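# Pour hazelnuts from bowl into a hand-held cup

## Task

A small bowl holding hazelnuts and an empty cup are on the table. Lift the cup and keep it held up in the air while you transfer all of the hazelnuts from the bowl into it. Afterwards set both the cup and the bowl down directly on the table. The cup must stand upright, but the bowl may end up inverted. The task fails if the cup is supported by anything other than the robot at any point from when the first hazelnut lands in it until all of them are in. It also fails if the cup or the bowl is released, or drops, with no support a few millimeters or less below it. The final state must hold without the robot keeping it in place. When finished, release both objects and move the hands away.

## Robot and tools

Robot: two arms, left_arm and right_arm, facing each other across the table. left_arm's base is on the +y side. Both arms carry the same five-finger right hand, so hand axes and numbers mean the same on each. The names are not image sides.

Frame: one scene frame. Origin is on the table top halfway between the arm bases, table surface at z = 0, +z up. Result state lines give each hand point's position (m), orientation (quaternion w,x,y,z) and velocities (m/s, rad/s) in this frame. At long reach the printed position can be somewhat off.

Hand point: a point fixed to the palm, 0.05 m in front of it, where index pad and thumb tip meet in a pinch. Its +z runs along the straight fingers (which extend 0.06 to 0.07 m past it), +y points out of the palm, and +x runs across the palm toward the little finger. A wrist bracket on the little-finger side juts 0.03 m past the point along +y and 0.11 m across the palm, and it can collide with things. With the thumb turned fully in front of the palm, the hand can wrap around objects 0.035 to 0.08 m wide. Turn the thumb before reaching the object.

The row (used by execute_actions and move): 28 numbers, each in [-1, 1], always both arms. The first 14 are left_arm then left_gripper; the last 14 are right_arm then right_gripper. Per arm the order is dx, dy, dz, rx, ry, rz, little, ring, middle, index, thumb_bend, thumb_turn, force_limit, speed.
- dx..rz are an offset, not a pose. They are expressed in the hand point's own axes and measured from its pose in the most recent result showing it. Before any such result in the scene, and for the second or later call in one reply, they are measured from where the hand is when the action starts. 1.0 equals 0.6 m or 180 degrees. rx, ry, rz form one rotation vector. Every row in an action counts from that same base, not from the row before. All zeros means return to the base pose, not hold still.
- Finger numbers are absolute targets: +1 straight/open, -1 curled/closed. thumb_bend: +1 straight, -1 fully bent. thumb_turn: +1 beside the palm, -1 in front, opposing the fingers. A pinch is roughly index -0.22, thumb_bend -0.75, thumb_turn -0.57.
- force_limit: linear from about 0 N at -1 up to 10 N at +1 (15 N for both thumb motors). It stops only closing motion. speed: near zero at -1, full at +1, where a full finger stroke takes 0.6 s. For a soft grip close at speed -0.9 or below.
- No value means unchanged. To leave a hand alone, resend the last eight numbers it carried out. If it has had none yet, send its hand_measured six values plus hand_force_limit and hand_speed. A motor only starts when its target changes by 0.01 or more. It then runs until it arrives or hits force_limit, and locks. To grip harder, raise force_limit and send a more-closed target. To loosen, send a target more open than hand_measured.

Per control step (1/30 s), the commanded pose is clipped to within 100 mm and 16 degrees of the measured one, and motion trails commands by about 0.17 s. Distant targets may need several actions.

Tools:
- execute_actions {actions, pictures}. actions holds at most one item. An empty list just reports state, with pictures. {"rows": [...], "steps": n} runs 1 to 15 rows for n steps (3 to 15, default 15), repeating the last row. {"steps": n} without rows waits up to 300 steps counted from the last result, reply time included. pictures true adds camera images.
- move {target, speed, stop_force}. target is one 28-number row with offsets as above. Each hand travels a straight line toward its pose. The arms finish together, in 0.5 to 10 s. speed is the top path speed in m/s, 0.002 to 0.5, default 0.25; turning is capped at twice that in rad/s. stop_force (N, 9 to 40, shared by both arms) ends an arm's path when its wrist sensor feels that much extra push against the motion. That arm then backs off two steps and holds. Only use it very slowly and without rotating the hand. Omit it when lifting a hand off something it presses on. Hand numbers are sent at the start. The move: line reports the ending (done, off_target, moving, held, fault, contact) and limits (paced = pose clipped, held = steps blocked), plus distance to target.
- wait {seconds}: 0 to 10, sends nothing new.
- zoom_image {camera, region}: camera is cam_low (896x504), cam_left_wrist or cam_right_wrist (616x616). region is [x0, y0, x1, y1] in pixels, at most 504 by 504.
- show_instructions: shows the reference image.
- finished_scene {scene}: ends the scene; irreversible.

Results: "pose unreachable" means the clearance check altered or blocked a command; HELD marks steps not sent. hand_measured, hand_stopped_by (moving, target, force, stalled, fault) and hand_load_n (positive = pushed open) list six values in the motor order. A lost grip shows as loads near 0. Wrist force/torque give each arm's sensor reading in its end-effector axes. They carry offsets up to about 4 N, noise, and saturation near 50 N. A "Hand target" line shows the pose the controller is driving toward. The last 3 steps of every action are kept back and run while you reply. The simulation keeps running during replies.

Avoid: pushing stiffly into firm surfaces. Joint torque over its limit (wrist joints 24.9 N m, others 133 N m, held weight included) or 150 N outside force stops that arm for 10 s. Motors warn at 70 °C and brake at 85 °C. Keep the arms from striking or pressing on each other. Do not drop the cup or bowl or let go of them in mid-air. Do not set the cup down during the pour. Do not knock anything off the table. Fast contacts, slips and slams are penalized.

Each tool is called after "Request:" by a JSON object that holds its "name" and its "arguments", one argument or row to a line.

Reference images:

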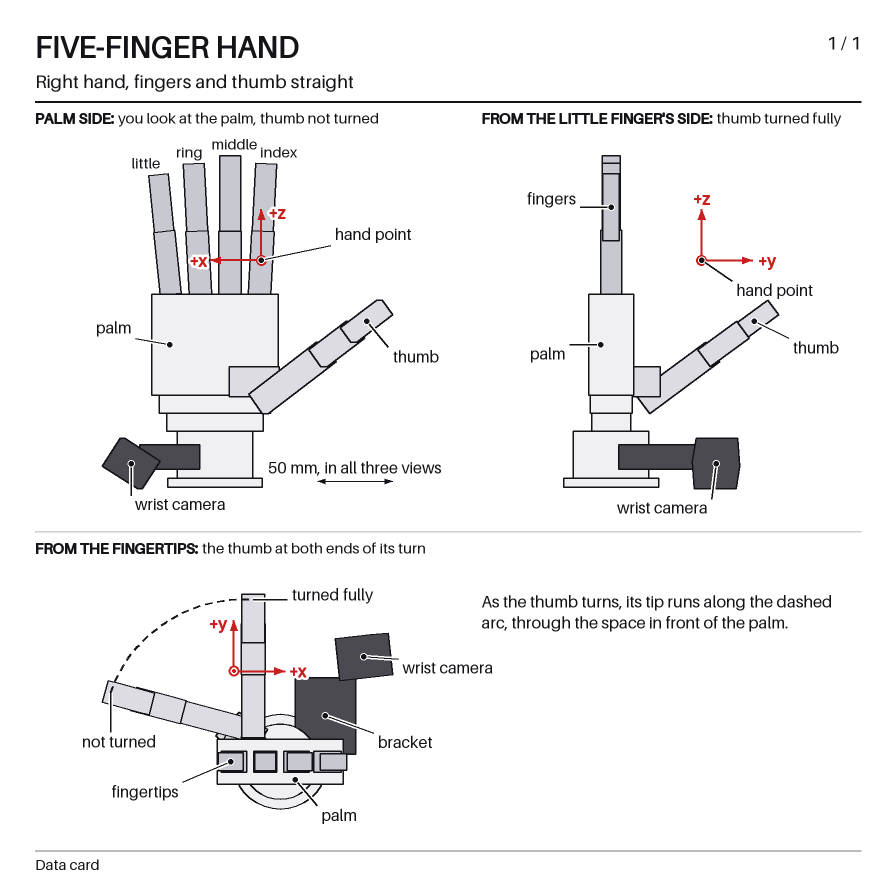

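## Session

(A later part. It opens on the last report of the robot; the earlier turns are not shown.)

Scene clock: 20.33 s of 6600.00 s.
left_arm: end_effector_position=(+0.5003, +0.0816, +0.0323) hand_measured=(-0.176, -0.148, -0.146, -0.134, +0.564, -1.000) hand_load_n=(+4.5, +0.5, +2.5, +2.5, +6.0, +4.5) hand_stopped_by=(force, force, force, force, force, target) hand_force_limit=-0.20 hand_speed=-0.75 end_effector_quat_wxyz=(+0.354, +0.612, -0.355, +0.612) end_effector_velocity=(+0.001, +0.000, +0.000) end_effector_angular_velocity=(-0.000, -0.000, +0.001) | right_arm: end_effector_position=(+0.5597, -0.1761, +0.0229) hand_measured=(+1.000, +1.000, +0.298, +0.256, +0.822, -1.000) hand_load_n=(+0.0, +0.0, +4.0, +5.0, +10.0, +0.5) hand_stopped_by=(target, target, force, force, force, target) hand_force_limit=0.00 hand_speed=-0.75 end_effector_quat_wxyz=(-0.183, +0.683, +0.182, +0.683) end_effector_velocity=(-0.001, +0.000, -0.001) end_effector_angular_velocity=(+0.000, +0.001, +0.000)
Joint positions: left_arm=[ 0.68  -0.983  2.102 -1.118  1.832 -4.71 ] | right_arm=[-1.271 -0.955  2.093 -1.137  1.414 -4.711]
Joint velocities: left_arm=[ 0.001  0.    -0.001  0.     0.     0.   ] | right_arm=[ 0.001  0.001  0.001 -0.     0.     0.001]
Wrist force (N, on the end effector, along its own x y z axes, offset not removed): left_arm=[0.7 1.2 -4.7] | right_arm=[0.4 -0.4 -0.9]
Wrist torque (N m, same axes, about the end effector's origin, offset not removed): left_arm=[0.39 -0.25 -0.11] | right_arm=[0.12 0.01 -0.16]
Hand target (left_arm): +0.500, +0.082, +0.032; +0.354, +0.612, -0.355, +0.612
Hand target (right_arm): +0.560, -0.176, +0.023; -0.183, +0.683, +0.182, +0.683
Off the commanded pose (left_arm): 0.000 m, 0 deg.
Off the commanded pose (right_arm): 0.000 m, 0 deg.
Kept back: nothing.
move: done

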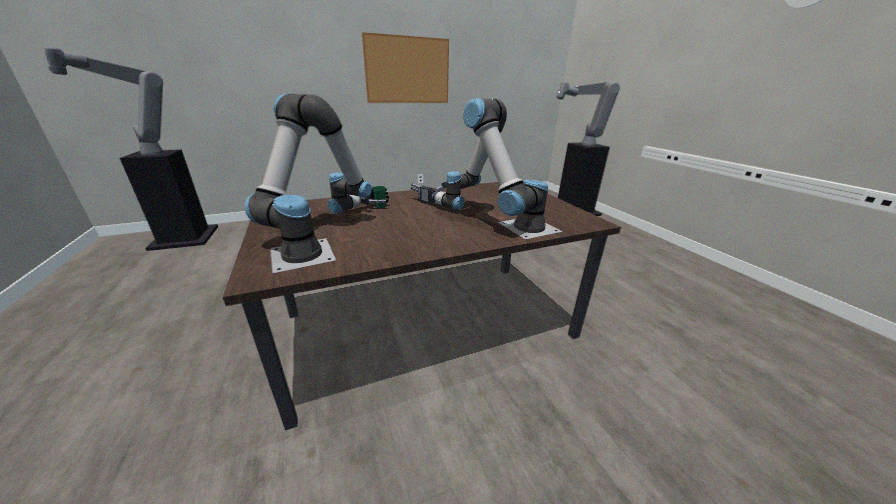

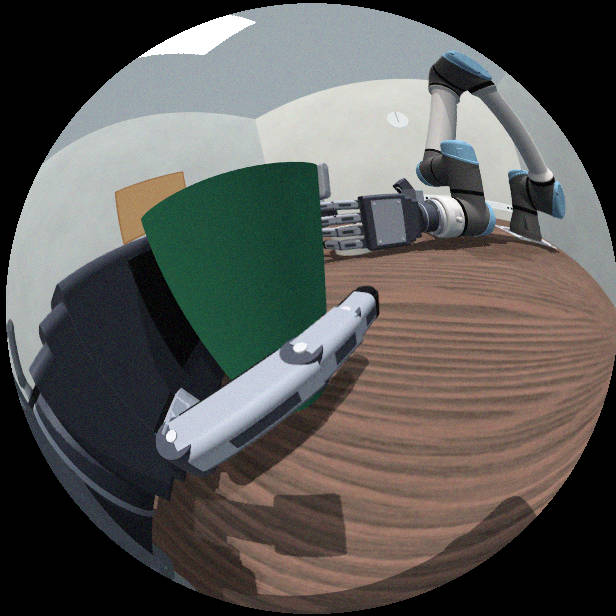

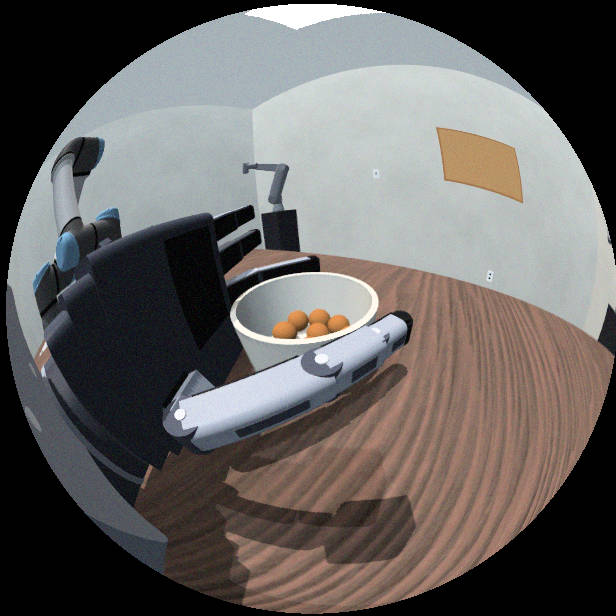

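Request:
{"name": "move", "arguments": {
  "target": [0,0,0,0,0,0,-0.5,-0.55,-0.55,-0.55,-0.3,-1,0,-0.85, 0,0.007,0.01,0,0,0,1,1,-0.5,-0.5,1,-1,0,0],
  "speed": 0.02
}}

Request:
{"name": "move", "arguments": {
  "target": [0,0,0,0,0,0,-0.5,-0.55,-0.55,-0.55,-0.3,-1,0,-0.85, 0,0,0,0,0,0,1,1,-0.55,-0.55,1,-1,0.2,-0.8],
  "speed": 0.02
}}

Scene clock: 21.43 s of 6600.00 s.
left_arm: end_effector_position=(+0.5003, +0.0816, +0.0323) hand_measured=(-0.176, -0.178, -0.170, -0.172, +0.564, -1.000) hand_load_n=(+1.0, +4.5, +3.0, +6.5, +9.0, +3.5) hand_stopped_by=(force, force, force, force, force, target) hand_force_limit=0.00 hand_speed=-0.85 end_effector_quat_wxyz=(+0.354, +0.612, -0.355, +0.612) end_effector_velocity=(+0.000, -0.000, +0.001) end_effector_angular_velocity=(-0.001, -0.002, -0.000) | right_arm: end_effector_position=(+0.5668, -0.1767, +0.0229) hand_measured=(+1.000, +1.000, +0.298, +0.256, +1.000, -1.000) hand_load_n=(+0.0, +0.0, +0.0, +0.0, +0.0, +0.0) hand_stopped_by=(target, target, force, force, target, target) hand_force_limit=0.00 hand_speed=0.00 end_effector_quat_wxyz=(-0.183, +0.683, +0.182, +0.683) end_effector_velocity=(+0.001, +0.001, +0.000) end_effector_angular_velocity=(+0.000, -0.001, +0.001)
Joint positions: left_arm=[ 0.68  -0.983  2.102 -1.118  1.832 -4.71 ] | right_arm=[-1.278 -0.949  2.077 -1.128  1.406 -4.711]
Joint velocities: left_arm=[-0.    -0.001 -0.    -0.     0.     0.001] | right_arm=[-0.001  0.001 -0.004  0.002 -0.002 -0.   ]
Wrist force (N, on the end effector, along its own x y z axes, offset not removed): left_arm=[1.6 2.9 1.1] | right_arm=[0.4 0.0 2.2]
Wrist torque (N m, same axes, about the end effector's origin, offset not removed): left_arm=[0.38 -0.41 0.06] | right_arm=[-0.08 -0.15 -0.06]
Hand target (left_arm): +0.500, +0.082, +0.032; +0.354, +0.612, -0.355, +0.612
Hand target (right_arm): +0.567, -0.177, +0.023; -0.183, +0.683, +0.182, +0.683
Off the commanded pose (left_arm): 0.000 m, 0 deg.
Off the commanded pose (right_arm): 0.000 m, 0 deg.
Kept back: nothing.
move: done

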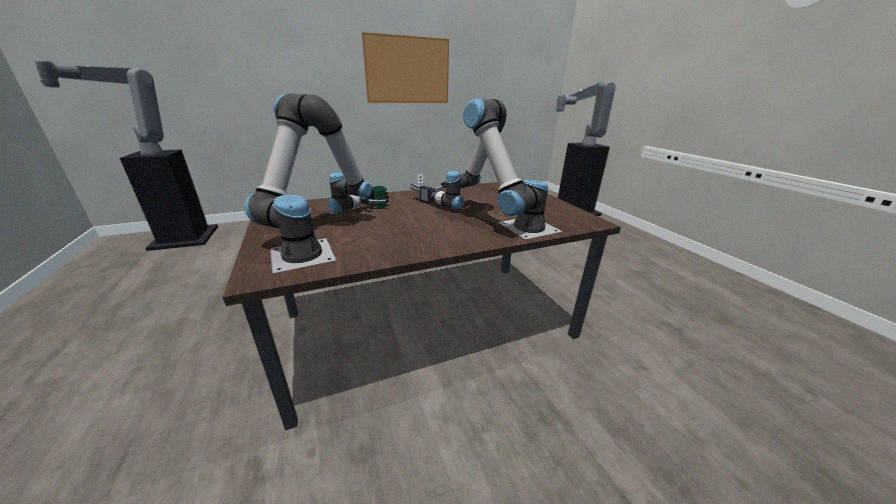

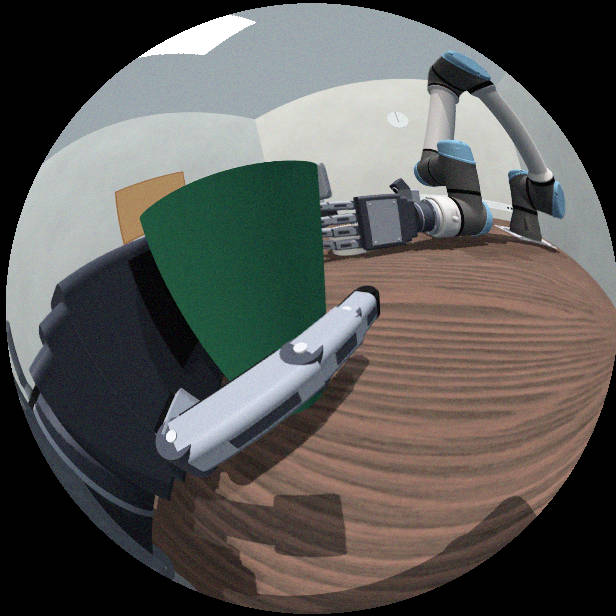

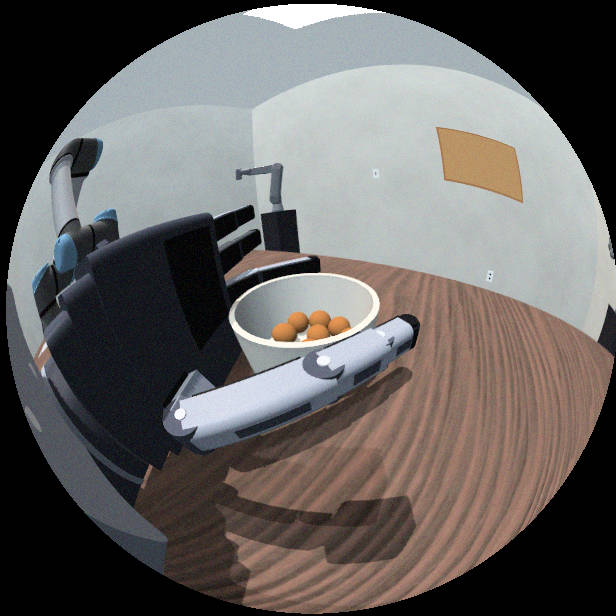

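Scene clock: 21.93 s of 6600.00 s.
left_arm: end_effector_position=(+0.5003, +0.0816, +0.0323) hand_measured=(-0.176, -0.178, -0.170, -0.172, +0.564, -1.000) hand_load_n=(+1.0, +4.5, +3.0, +6.5, +9.0, +3.5) hand_stopped_by=(force, force, force, force, force, target) hand_force_limit=0.00 hand_speed=-0.85 end_effector_quat_wxyz=(+0.354, +0.612, -0.355, +0.612) end_effector_velocity=(-0.000, -0.000, +0.000) end_effector_angular_velocity=(-0.001, -0.000, -0.000) | right_arm: end_effector_position=(+0.5668, -0.1767, +0.0228) hand_measured=(+1.000, +1.000, +0.224, +0.192, +1.002, -1.000) hand_load_n=(+0.0, +0.0, +7.0, +5.0, +2.0, +1.0) hand_stopped_by=(target, target, force, force, target, target) hand_force_limit=0.20 hand_speed=-0.80 end_effector_quat_wxyz=(-0.183, +0.683, +0.182, +0.683) end_effector_velocity=(-0.000, -0.000, +0.000) end_effector_angular_velocity=(-0.000, +0.000, +0.000)
Joint positions: left_arm=[ 0.68  -0.983  2.102 -1.118  1.832 -4.71 ] | right_arm=[-1.278 -0.949  2.077 -1.128  1.406 -4.711]
Joint velocities: left_arm=[-0.001 -0.    -0.    -0.    -0.    -0.   ] | right_arm=[-0. -0.  0.  0. -0. -0.]
Wrist force (N, on the end effector, along its own x y z axes, offset not removed): left_arm=[4.3 2.9 0.2] | right_arm=[-0.5 2.4 3.3]
Wrist torque (N m, same axes, about the end effector's origin, offset not removed): left_arm=[0.38 -0.79 0.36] | right_arm=[0.19 0.01 0.01]
Hand target (left_arm): +0.500, +0.082, +0.032; +0.354, +0.612, -0.355, +0.612
Hand target (right_arm): +0.567, -0.177, +0.023; -0.183, +0.683, +0.182, +0.683
Off the commanded pose (left_arm): 0.000 m, 0 deg.
Off the commanded pose (right_arm): 0.000 m, 0 deg.
Kept back: nothing.
move: done

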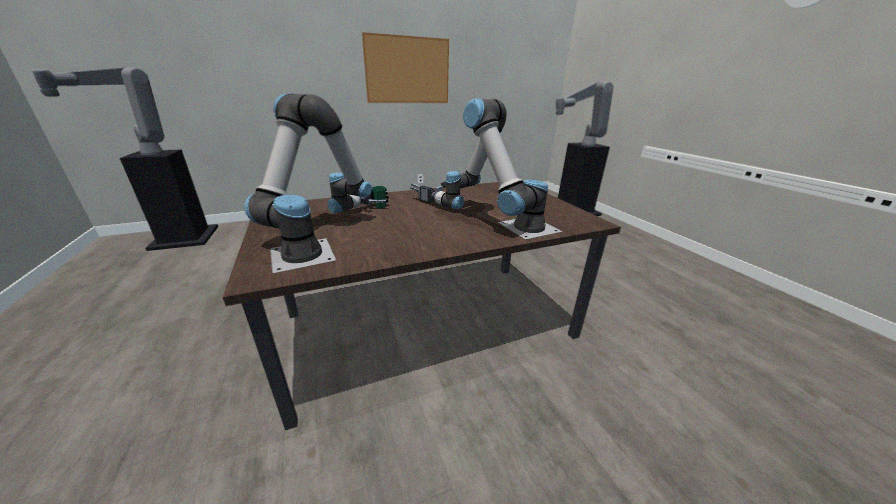

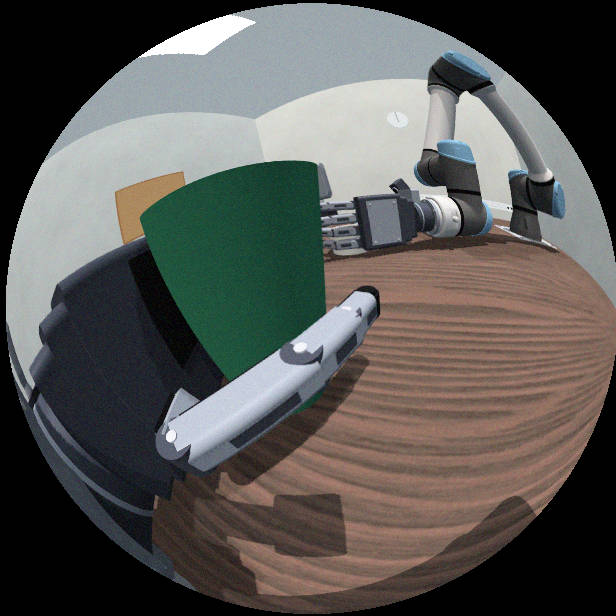

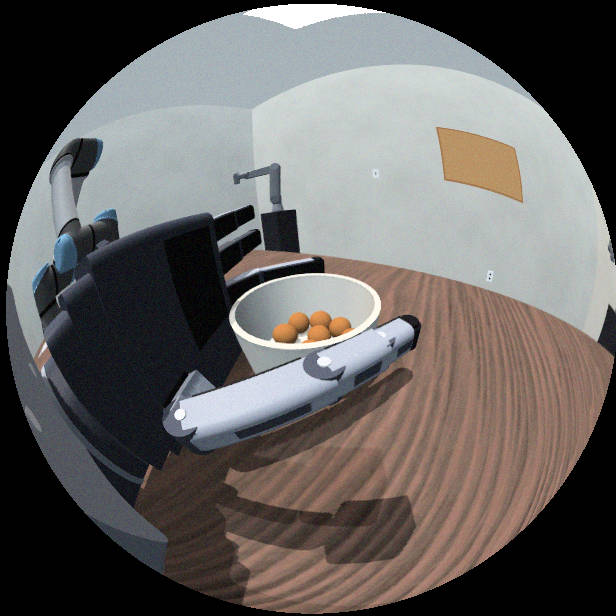

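Request:
{"name": "move", "arguments": {
  "target": [0.08,0,0,0,0,0,-0.5,-0.55,-0.55,-0.55,-0.3,-1,0,-0.85, 0.25,-0.03,-0.08,0,0,0,0.35,0.35,-0.55,-0.55,1,-1,0.2,-0.5],
  "speed": 0.15
}}

Scene clock: 24.77 s of 6600.00 s.
left_arm: end_effector_position=(+0.5002, +0.0816, +0.0803) hand_measured=(-0.176, -0.178, -0.170, -0.172, +0.564, -1.000) hand_load_n=(+1.0, +4.5, +3.0, +6.5, +9.0, +3.5) hand_stopped_by=(force, force, force, force, force, target) hand_force_limit=0.00 hand_speed=-0.85 end_effector_quat_wxyz=(+0.354, +0.612, -0.355, +0.612) end_effector_velocity=(+0.000, +0.000, +0.000) end_effector_angular_velocity=(+0.001, -0.000, -0.000) | right_arm: end_effector_position=(+0.5164, -0.1852, +0.1728) hand_measured=(+0.350, +0.350, +0.224, +0.192, +1.002, -1.000) hand_load_n=(+0.0, +0.0, +6.5, +5.0, +2.0, +1.5) hand_stopped_by=(target, target, force, force, target, target) hand_force_limit=0.20 hand_speed=-0.50 end_effector_quat_wxyz=(-0.183, +0.683, +0.182, +0.683) end_effector_velocity=(-0.001, -0.001, +0.002) end_effector_angular_velocity=(-0.002, +0.001, -0.001)
Joint positions: left_arm=[ 0.68  -1.097  2.094 -0.996  1.832 -4.71 ] | right_arm=[-1.252 -1.36   2.136 -0.776  1.433 -4.711]
Joint velocities: left_arm=[ 0.    -0.001 -0.     0.002  0.     0.001] | right_arm=[-0.001 -0.006 -0.     0.008  0.    -0.001]
Wrist force (N, on the end effector, along its own x y z axes, offset not removed): left_arm=[0.5 1.9 1.0] | right_arm=[-4.3 0.0 1.1]
Wrist torque (N m, same axes, about the end effector's origin, offset not removed): left_arm=[0.27 -0.42 0.04] | right_arm=[-0.02 0.39 -0.25]
Hand target (left_arm): +0.500, +0.082, +0.080; +0.354, +0.612, -0.355, +0.612
Hand target (right_arm): +0.516, -0.185, +0.173; -0.183, +0.683, +0.182, +0.683
Off the commanded pose (left_arm): 0.000 m, 0 deg.
Off the commanded pose (right_arm): 0.000 m, 0 deg.
Kept back: nothing.
move: done

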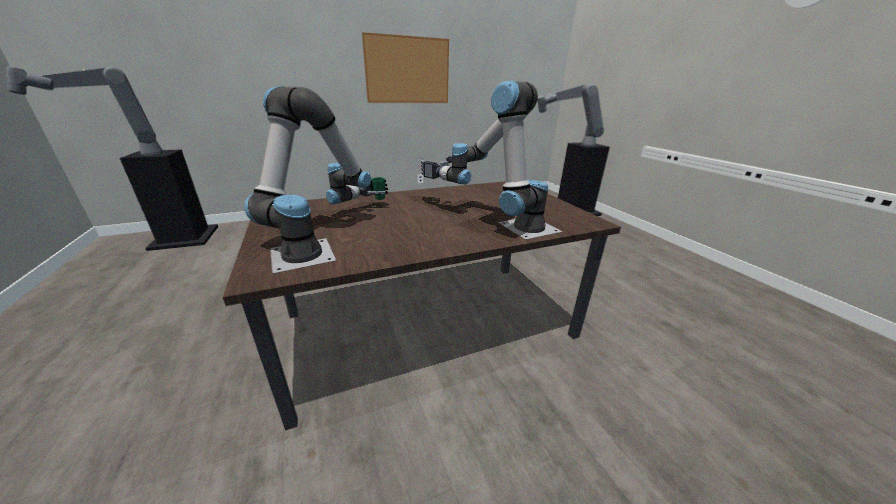

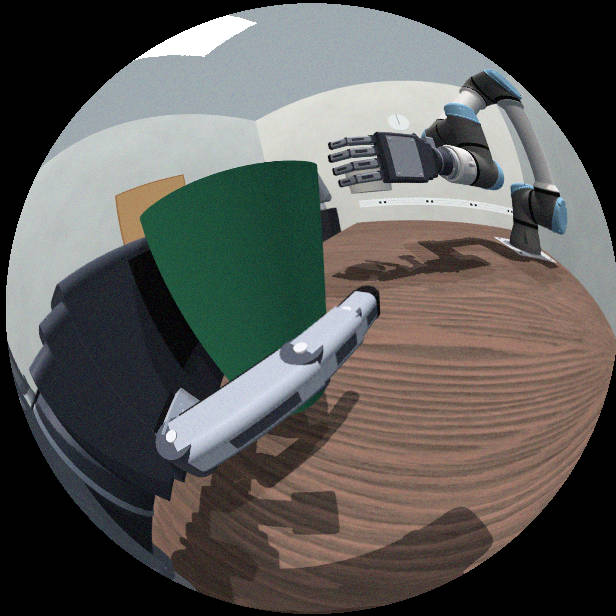

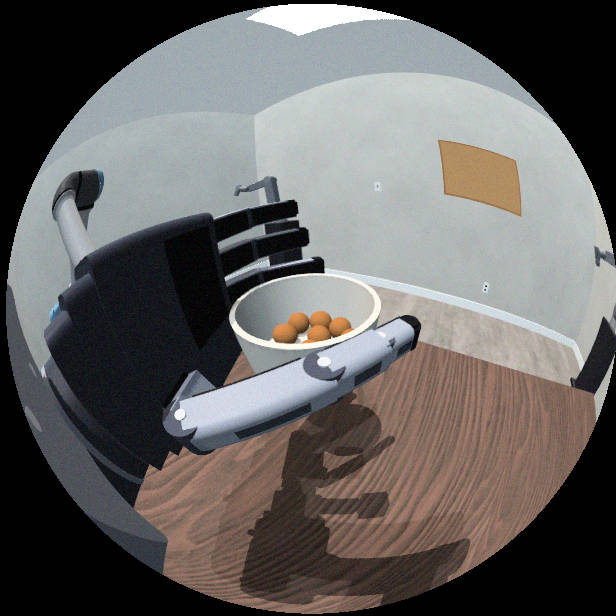

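Request:
{"name": "move", "arguments": {
  "target": [0.0162,0.39,-0.0585,-0.1658,0.0218,0.0815,-0.5,-0.55,-0.55,-0.55,-0.3,-1,0,-0.85, 0.112,-0.601,-0.2735,0.3225,-0.1017,0.1761,0.35,0.35,-0.55,-0.55,1,-1,0.2,-0.5],
  "speed": 0.22
}}

Scene clock: 28.30 s of 6600.00 s.
left_arm: end_effector_position=(+0.2800, -0.0045, +0.0895) hand_measured=(-0.176, -0.178, -0.170, -0.172, +0.564, -1.000) hand_load_n=(+1.0, +4.5, +3.0, +6.5, +9.0, +3.5) hand_stopped_by=(force, force, force, force, force, target) hand_force_limit=0.00 hand_speed=-0.85 end_effector_quat_wxyz=(+0.430, +0.430, -0.562, +0.560) end_effector_velocity=(-0.001, -0.001, +0.000) end_effector_angular_velocity=(+0.001, -0.001, -0.003) | right_arm: end_effector_position=(+0.1946, +0.0455, +0.2405) hand_measured=(+0.350, +0.350, +0.224, +0.192, +1.002, -1.000) hand_load_n=(+0.0, +0.0, +6.5, +5.0, +2.0, +1.5) hand_stopped_by=(target, target, force, force, target, target) hand_force_limit=0.20 hand_speed=-0.50 end_effector_quat_wxyz=(-0.627, +0.628, +0.325, +0.327) end_effector_velocity=(-0.001, +0.001, -0.001) end_effector_angular_velocity=(+0.002, +0.004, +0.004)
Joint positions: left_arm=[ 0.353 -1.202  2.174 -0.969  2.028 -4.448] | right_arm=[-0.971 -1.582  2.081 -0.5    0.667 -4.099]
Joint velocities: left_arm=[-0.002 -0.    -0.001  0.002  0.001  0.001] | right_arm=[ 0.003  0.003 -0.    -0.006 -0.002  0.006]
Wrist force (N, on the end effector, along its own x y z axes, offset not removed): left_arm=[1.1 0.5 1.6] | right_arm=[-3.4 0.5 2.3]
Wrist torque (N m, same axes, about the end effector's origin, offset not removed): left_arm=[-0.07 -0.26 0.04] | right_arm=[-0.27 0.13 -0.17]
Hand target (left_arm): +0.280, -0.005, +0.089; -0.430, -0.430, +0.563, -0.560
Hand target (right_arm): +0.194, +0.046, +0.241; +0.627, -0.628, -0.325, -0.327
Off the commanded pose (left_arm): 0.000 m, 0 deg.
Off the commanded pose (right_arm): 0.000 m, 0 deg.
Kept back: nothing.
move: done

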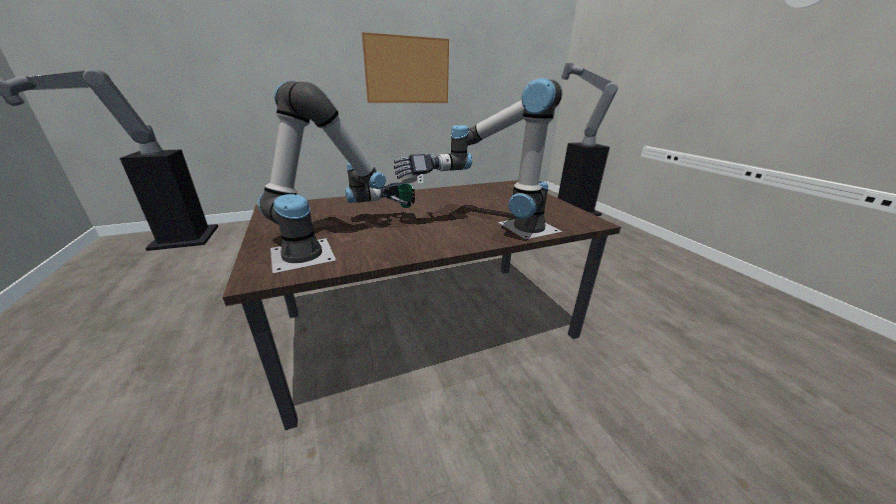

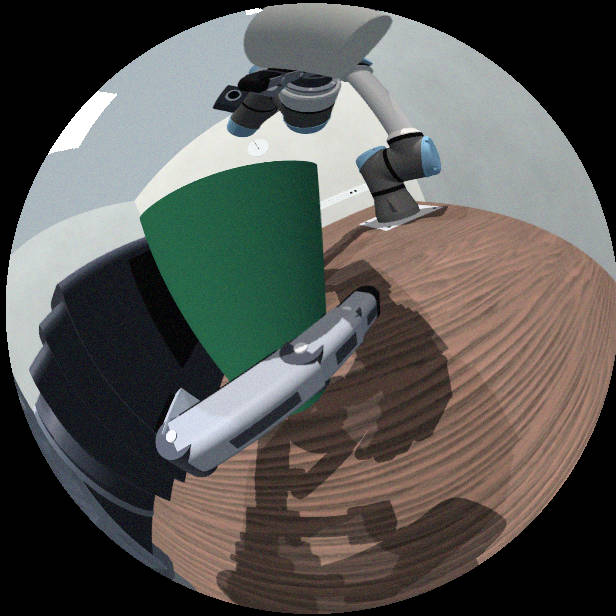

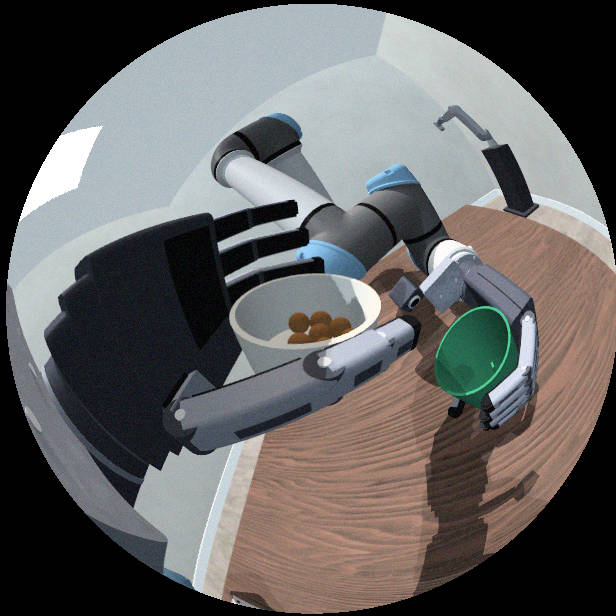

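Request:
{"name": "move", "arguments": {
  "target": [0,0,0,0,0,0,-0.5,-0.55,-0.55,-0.55,-0.3,-1,0,-0.85, 0.0013,0.0528,-0.0258,0,0,0.1389,0.35,0.35,-0.55,-0.55,1,-1,0.2,-0.5],
  "speed": 0.15
}}

Request:
{"name": "zoom_image", "arguments": {
  "camera": "cam_low",
  "region": [360, 140, 480, 220]
}}

Scene clock: 35.43 s of 6600.00 s.
left_arm: end_effector_position=(+0.2800, -0.0045, +0.0895) hand_measured=(-0.176, -0.178, -0.170, -0.172, +0.564, -1.000) hand_load_n=(+1.0, +4.5, +3.0, +6.5, +9.0, +3.5) hand_stopped_by=(force, force, force, force, force, target) hand_force_limit=0.00 hand_speed=-0.85 end_effector_quat_wxyz=(+0.430, +0.430, -0.562, +0.560) end_effector_velocity=(+0.000, -0.000, +0.001) end_effector_angular_velocity=(-0.001, -0.000, +0.000) | right_arm: end_effector_position=(+0.2210, +0.0301, +0.2231) hand_measured=(+0.350, +0.350, +0.224, +0.192, +1.002, -1.000) hand_load_n=(+0.0, +0.0, +6.5, +4.5, +2.5, +1.0) hand_stopped_by=(target, target, force, force, target, target) hand_force_limit=0.20 hand_speed=-0.50 end_effector_quat_wxyz=(-0.683, +0.683, +0.182, +0.184) end_effector_velocity=(+0.001, -0.000, +0.000) end_effector_angular_velocity=(+0.003, +0.012, +0.001)
Joint positions: left_arm=[ 0.353 -1.203  2.174 -0.969  2.028 -4.448] | right_arm=[-1.096 -1.524  2.049 -0.527  0.543 -3.665]
Joint velocities: left_arm=[ 0.    -0.001 -0.001  0.001  0.     0.   ] | right_arm=[-0.004  0.001 -0.    -0.006 -0.005  0.016]
Wrist force (N, on the end effector, along its own x y z axes, offset not removed): left_arm=[3.9 1.1 -1.5] | right_arm=[-3.9 1.2 0.2]
Wrist torque (N m, same axes, about the end effector's origin, offset not removed): left_arm=[0.19 -0.80 0.17] | right_arm=[0.06 0.32 -0.36]
Hand target (left_arm): +0.280, -0.004, +0.089; -0.430, -0.430, +0.562, -0.560
Hand target (right_arm): +0.221, +0.030, +0.223; +0.683, -0.683, -0.182, -0.184
Off the commanded pose (left_arm): 0.000 m, 0 deg.
Off the commanded pose (right_arm): 0.000 m, 0 deg.
Kept back: nothing.
After step 90, 2.27 s passed at rest.
move: done

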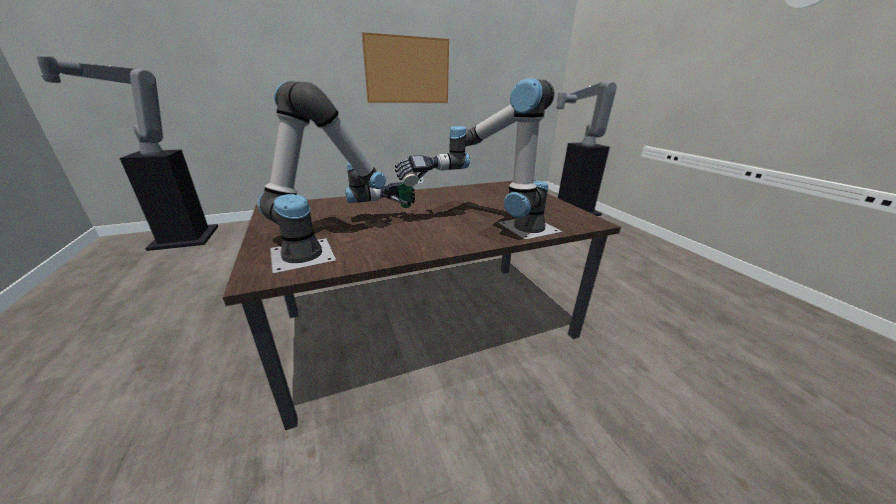

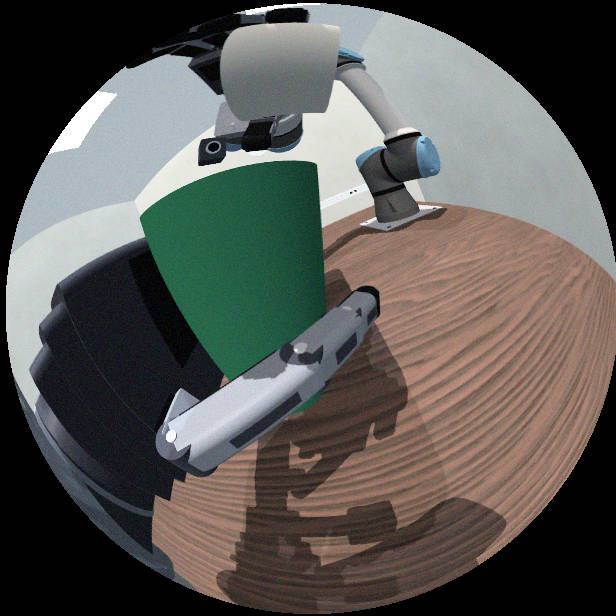

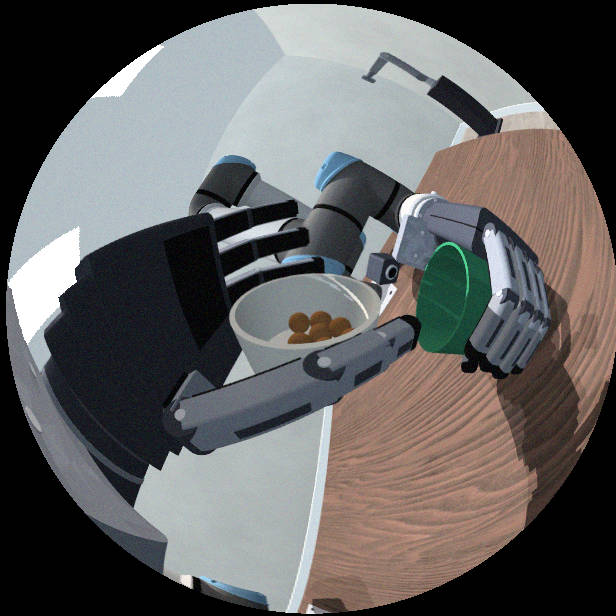

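Region (360, 140, 480, 220) of cam_low's 896x504 image, scaled by 4.200, with more detail than that image has.

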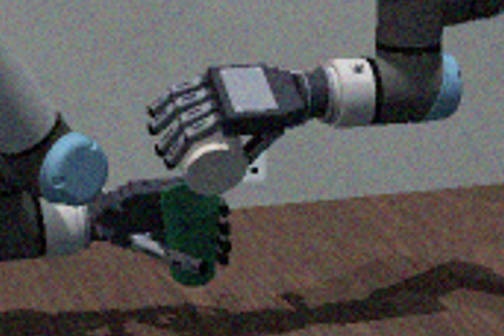

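Request:
{"name": "move", "arguments": {
  "target": [0,0,0,0,0,0,-0.5,-0.55,-0.55,-0.55,-0.3,-1,0,-0.85, 0.0077,0.0062,0.0217,0,0,0.0556,0.35,0.35,-0.55,-0.55,1,-1,0.2,-0.5],
  "speed": 0.1
}}

Request:
{"name": "zoom_image", "arguments": {
  "camera": "cam_low",
  "region": [360, 140, 480, 220]
}}

Scene clock: 38.07 s of 6600.00 s.
left_arm: end_effector_position=(+0.2800, -0.0045, +0.0895) hand_measured=(-0.176, -0.178, -0.170, -0.172, +0.564, -1.000) hand_load_n=(+1.0, +4.5, +3.0, +6.5, +9.0, +3.5) hand_stopped_by=(force, force, force, force, force, target) hand_force_limit=0.00 hand_speed=-0.85 end_effector_quat_wxyz=(+0.430, +0.430, -0.562, +0.560) end_effector_velocity=(+0.000, -0.000, +0.001) end_effector_angular_velocity=(-0.001, -0.001, +0.000) | right_arm: end_effector_position=(+0.2268, +0.0430, +0.2222) hand_measured=(+0.350, +0.350, +0.224, +0.192, +1.002, -1.000) hand_load_n=(+0.0, +0.0, +6.5, +4.5, +2.5, +1.0) hand_stopped_by=(target, target, force, force, target, target) hand_force_limit=0.20 hand_speed=-0.50 end_effector_quat_wxyz=(-0.696, +0.696, +0.122, +0.124) end_effector_velocity=(+0.001, +0.001, -0.001) end_effector_angular_velocity=(+0.001, +0.012, -0.002)
Joint positions: left_arm=[ 0.353 -1.203  2.174 -0.969  2.028 -4.448] | right_arm=[-1.09  -1.471  1.996 -0.525  0.548 -3.491]
Joint velocities: left_arm=[ 0.    -0.001 -0.    -0.     0.    -0.   ] | right_arm=[-0.001  0.005 -0.003 -0.004  0.001  0.013]
Wrist force (N, on the end effector, along its own x y z axes, offset not removed): left_arm=[-0.2 1.9 -1.2] | right_arm=[-3.6 2.0 0.8]
Wrist torque (N m, same axes, about the end effector's origin, offset not removed): left_arm=[0.41 -0.12 0.04] | right_arm=[0.01 0.39 -0.21]
Hand target (left_arm): +0.280, -0.005, +0.090; -0.430, -0.430, +0.562, -0.560
Hand target (right_arm): +0.227, +0.043, +0.222; +0.696, -0.696, -0.122, -0.124
Off the commanded pose (left_arm): 0.000 m, 0 deg.
Off the commanded pose (right_arm): 0.000 m, 0 deg.
Kept back: nothing.
move: done

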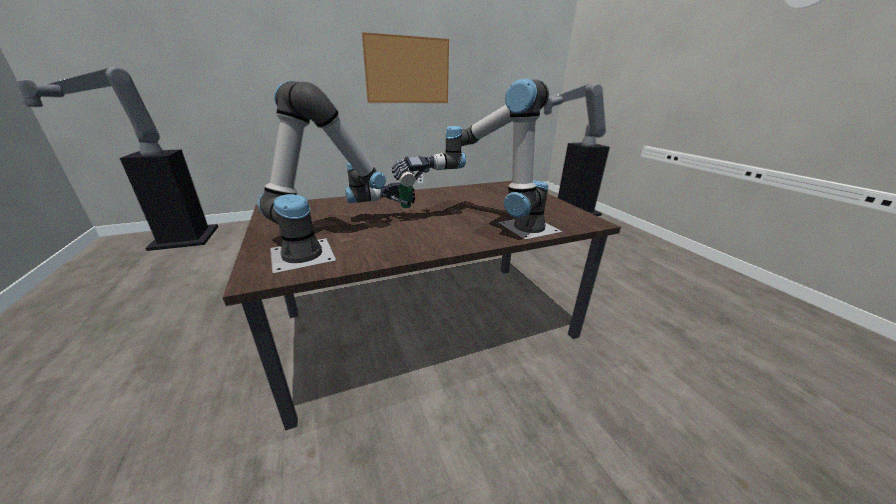

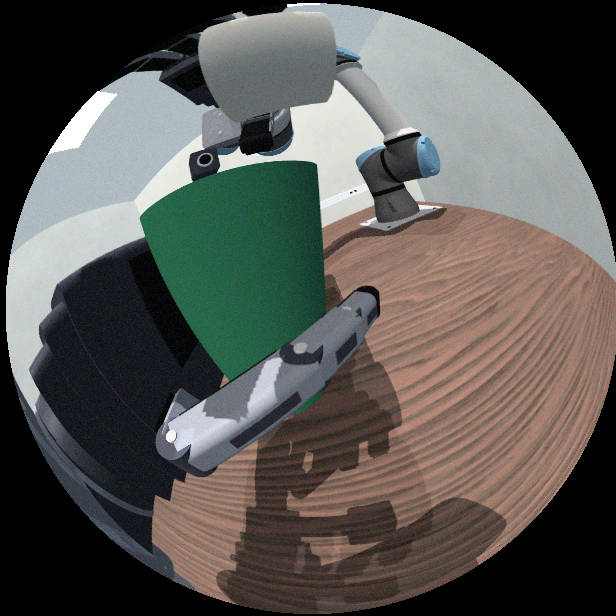

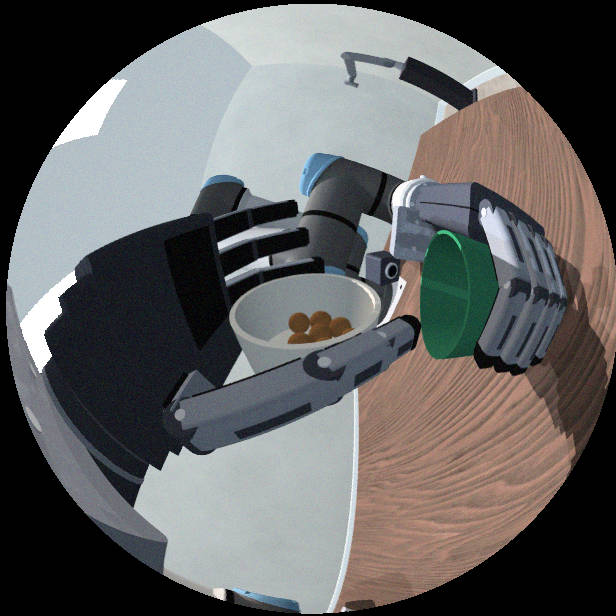

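Region (360, 140, 480, 220) of cam_low's 896x504 image, scaled by 4.200, with more detail than that image has.

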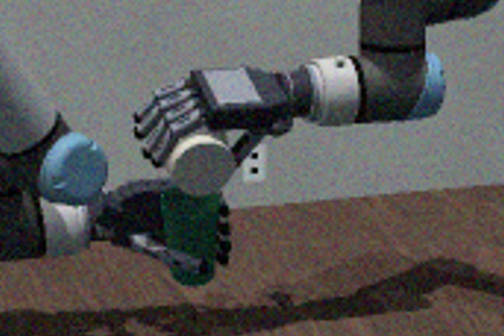

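Request:
{"name": "move", "arguments": {
  "target": [0.0235,-0.0525,0,0,0,0.1111,-0.5,-0.55,-0.55,-0.55,-0.3,-1,0,-0.85, 0,0,0,0,0,0,0.75,0.75,-0.55,-0.55,1,-1,0.2,-0.5],
  "speed": 0.15
}}

Request:
{"name": "zoom_image", "arguments": {
  "camera": "cam_low",
  "region": [360, 140, 480, 220]
}}

Scene clock: 40.43 s of 6600.00 s.
left_arm: end_effector_position=(+0.3066, -0.0045, +0.1112) hand_measured=(-0.176, -0.178, -0.170, -0.172, +0.564, -1.000) hand_load_n=(+1.0, +4.5, +3.0, +6.5, +9.5, +3.5) hand_stopped_by=(force, force, force, force, force, target) hand_force_limit=0.00 hand_speed=-0.85 end_effector_quat_wxyz=(+0.327, +0.326, -0.628, +0.626) end_effector_velocity=(+0.001, +0.000, +0.000) end_effector_angular_velocity=(+0.003, -0.011, +0.000) | right_arm: end_effector_position=(+0.2268, +0.0430, +0.2222) hand_measured=(+0.750, +0.750, +0.224, +0.192, +1.002, -1.000) hand_load_n=(+0.0, +0.0, +6.5, +4.5, +2.5, +1.0) hand_stopped_by=(target, target, force, force, target, target) hand_force_limit=0.20 hand_speed=-0.50 end_effector_quat_wxyz=(-0.696, +0.696, +0.122, +0.124) end_effector_velocity=(-0.001, +0.000, -0.000) end_effector_angular_velocity=(+0.000, +0.001, +0.001)
Joint positions: left_arm=[ 0.372 -1.272  2.133 -0.858  2.047 -4.1  ] | right_arm=[-1.09  -1.471  1.996 -0.525  0.548 -3.491]
Joint velocities: left_arm=[ 0.001 -0.002 -0.002  0.007  0.     0.013] | right_arm=[ 0.001  0.001 -0.    -0.001 -0.     0.001]
Wrist force (N, on the end effector, along its own x y z axes, offset not removed): left_arm=[2.3 0.7 0.2] | right_arm=[-0.9 -0.4 0.5]
Wrist torque (N m, same axes, about the end effector's origin, offset not removed): left_arm=[0.14 -0.57 0.05] | right_arm=[-0.28 -0.01 -0.14]
Hand target (left_arm): +0.307, -0.005, +0.111; -0.327, -0.326, +0.629, -0.626
Hand target (right_arm): +0.227, +0.043, +0.222; +0.696, -0.696, -0.122, -0.124
Off the commanded pose (left_arm): 0.000 m, 0 deg.
Off the commanded pose (right_arm): 0.000 m, 0 deg.
Kept back: nothing.
move: done

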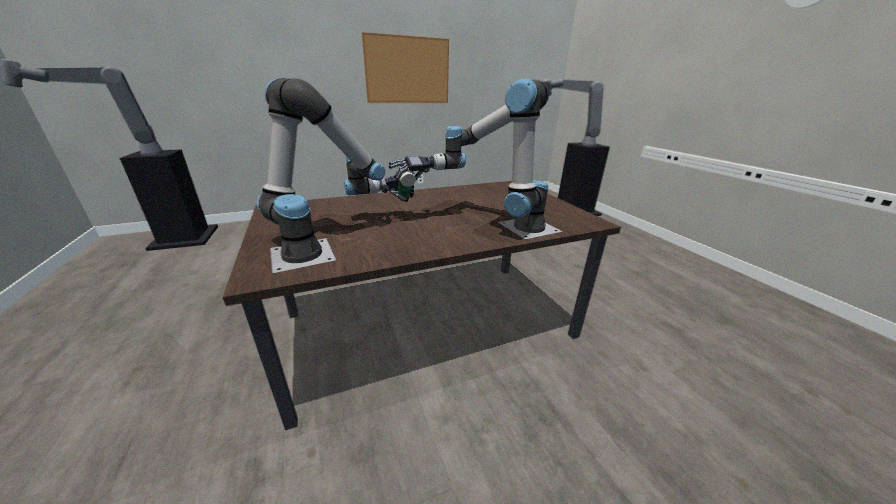

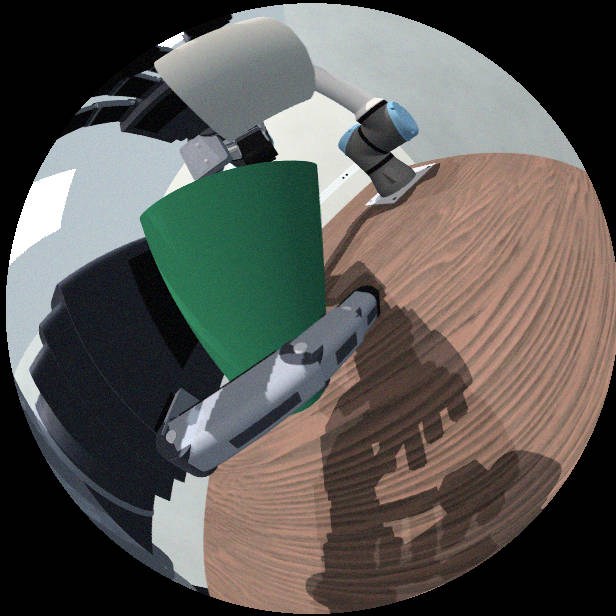

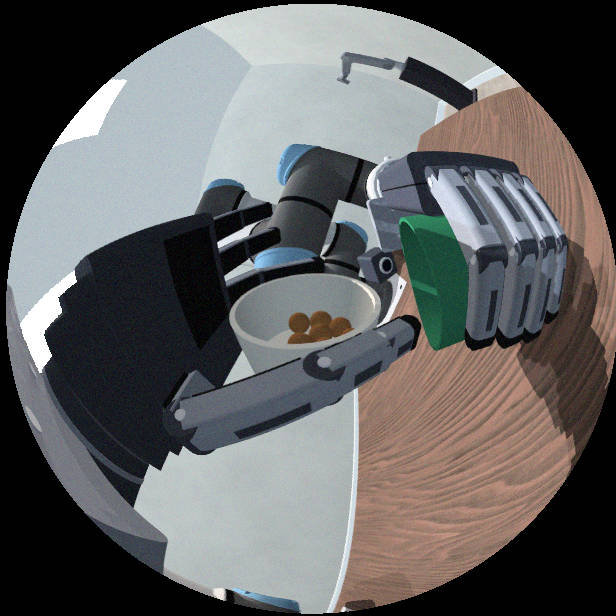

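Region (360, 140, 480, 220) of cam_low's 896x504 image, scaled by 4.200, with more detail than that image has.

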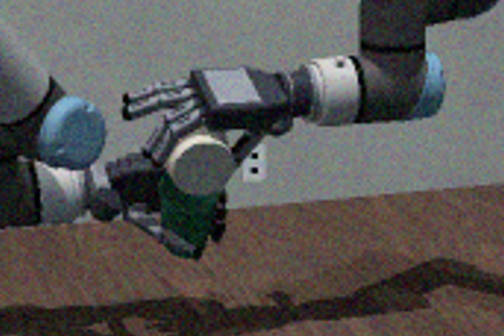

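Request:
{"name": "move", "arguments": {
  "target": [0,0,0,0,0,0,-0.5,-0.55,-0.55,-0.55,-0.3,-1,0,-0.85, 0.0188,-0.007,0,0,0,0.1111,0.75,0.75,-0.55,-0.55,1,-1,0.2,-0.5],
  "speed": 0.055
}}

Scene clock: 44.13 s of 6600.00 s.
left_arm: end_effector_position=(+0.3066, -0.0045, +0.1112) hand_measured=(-0.176, -0.178, -0.170, -0.172, +0.564, -1.000) hand_load_n=(+1.0, +4.5, +3.0, +6.5, +9.5, +3.5) hand_stopped_by=(force, force, force, force, force, target) hand_force_limit=0.00 hand_speed=-0.85 end_effector_quat_wxyz=(+0.327, +0.326, -0.628, +0.626) end_effector_velocity=(+0.001, +0.000, +0.000) end_effector_angular_velocity=(-0.001, -0.000, +0.001) | right_arm: end_effector_position=(+0.2359, +0.0430, +0.2300) hand_measured=(+0.750, +0.750, +0.224, +0.192, +1.002, -1.000) hand_load_n=(+0.0, +0.0, +6.5, +4.5, +2.5, +1.0) hand_stopped_by=(target, target, force, force, target, target) hand_force_limit=0.20 hand_speed=-0.50 end_effector_quat_wxyz=(+0.707, -0.707, +0.000, -0.002) end_effector_velocity=(+0.000, +0.000, -0.000) end_effector_angular_velocity=(+0.001, +0.010, +0.001)
Joint positions: left_arm=[ 0.372 -1.272  2.133 -0.858  2.047 -4.1  ] | right_arm=[-1.13  -1.424  1.939 -0.515  0.508 -3.144]
Joint velocities: left_arm=[ 0.001  0.    -0.    -0.     0.     0.   ] | right_arm=[-0.001  0.002 -0.    -0.003 -0.002  0.011]
Wrist force (N, on the end effector, along its own x y z axes, offset not removed): left_arm=[0.4 2.1 -2.0] | right_arm=[-1.2 1.6 -1.7]
Wrist torque (N m, same axes, about the end effector's origin, offset not removed): left_arm=[0.34 -0.25 0.20] | right_arm=[0.17 0.04 -0.14]
Hand target (left_arm): +0.307, -0.005, +0.111; -0.327, -0.326, +0.628, -0.626
Hand target (right_arm): +0.236, +0.043, +0.230; +0.707, -0.707, +0.001, -0.002
Off the commanded pose (left_arm): 0.000 m, 0 deg.
Off the commanded pose (right_arm): 0.000 m, 0 deg.
Kept back: nothing.
move: done

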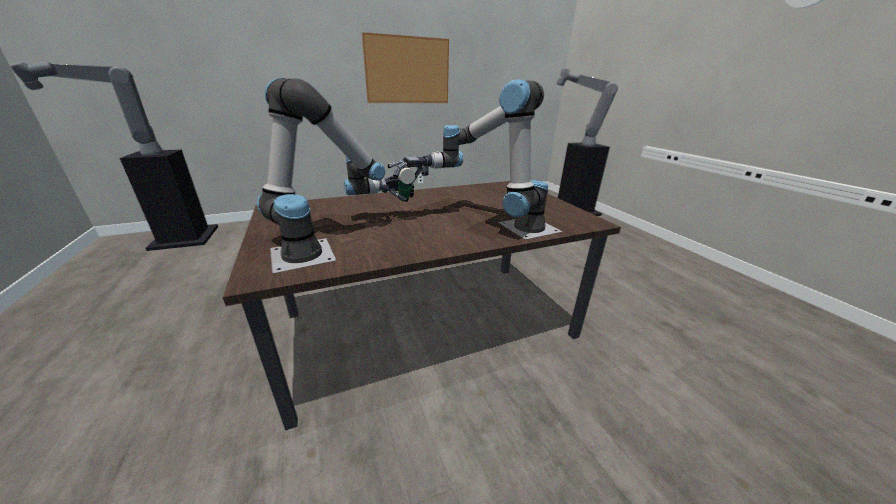

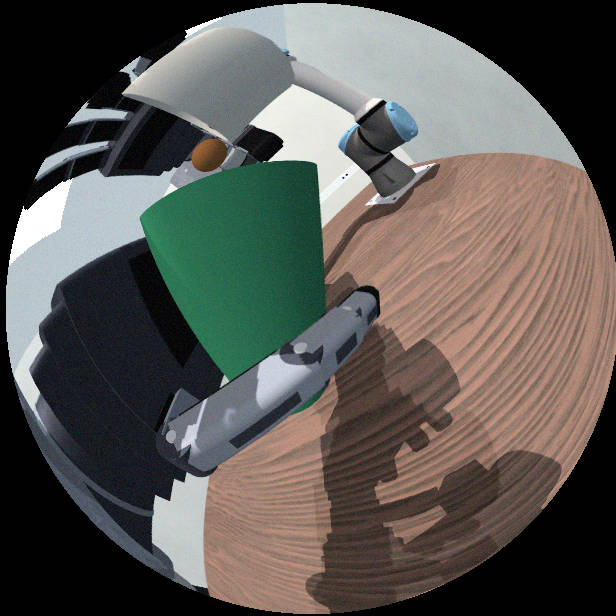

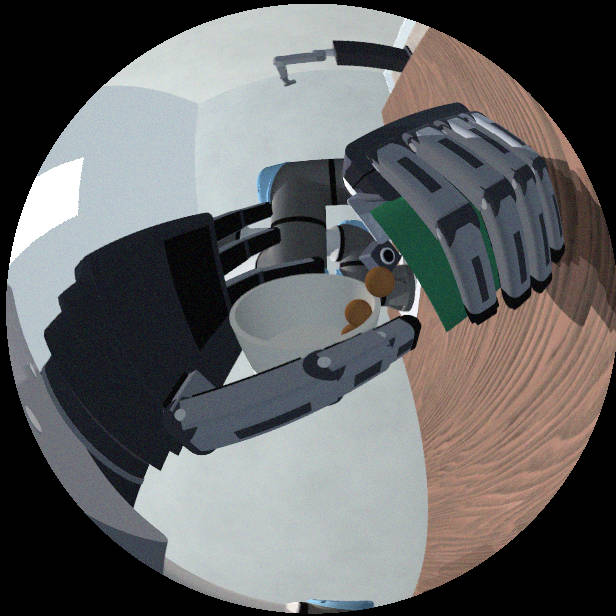

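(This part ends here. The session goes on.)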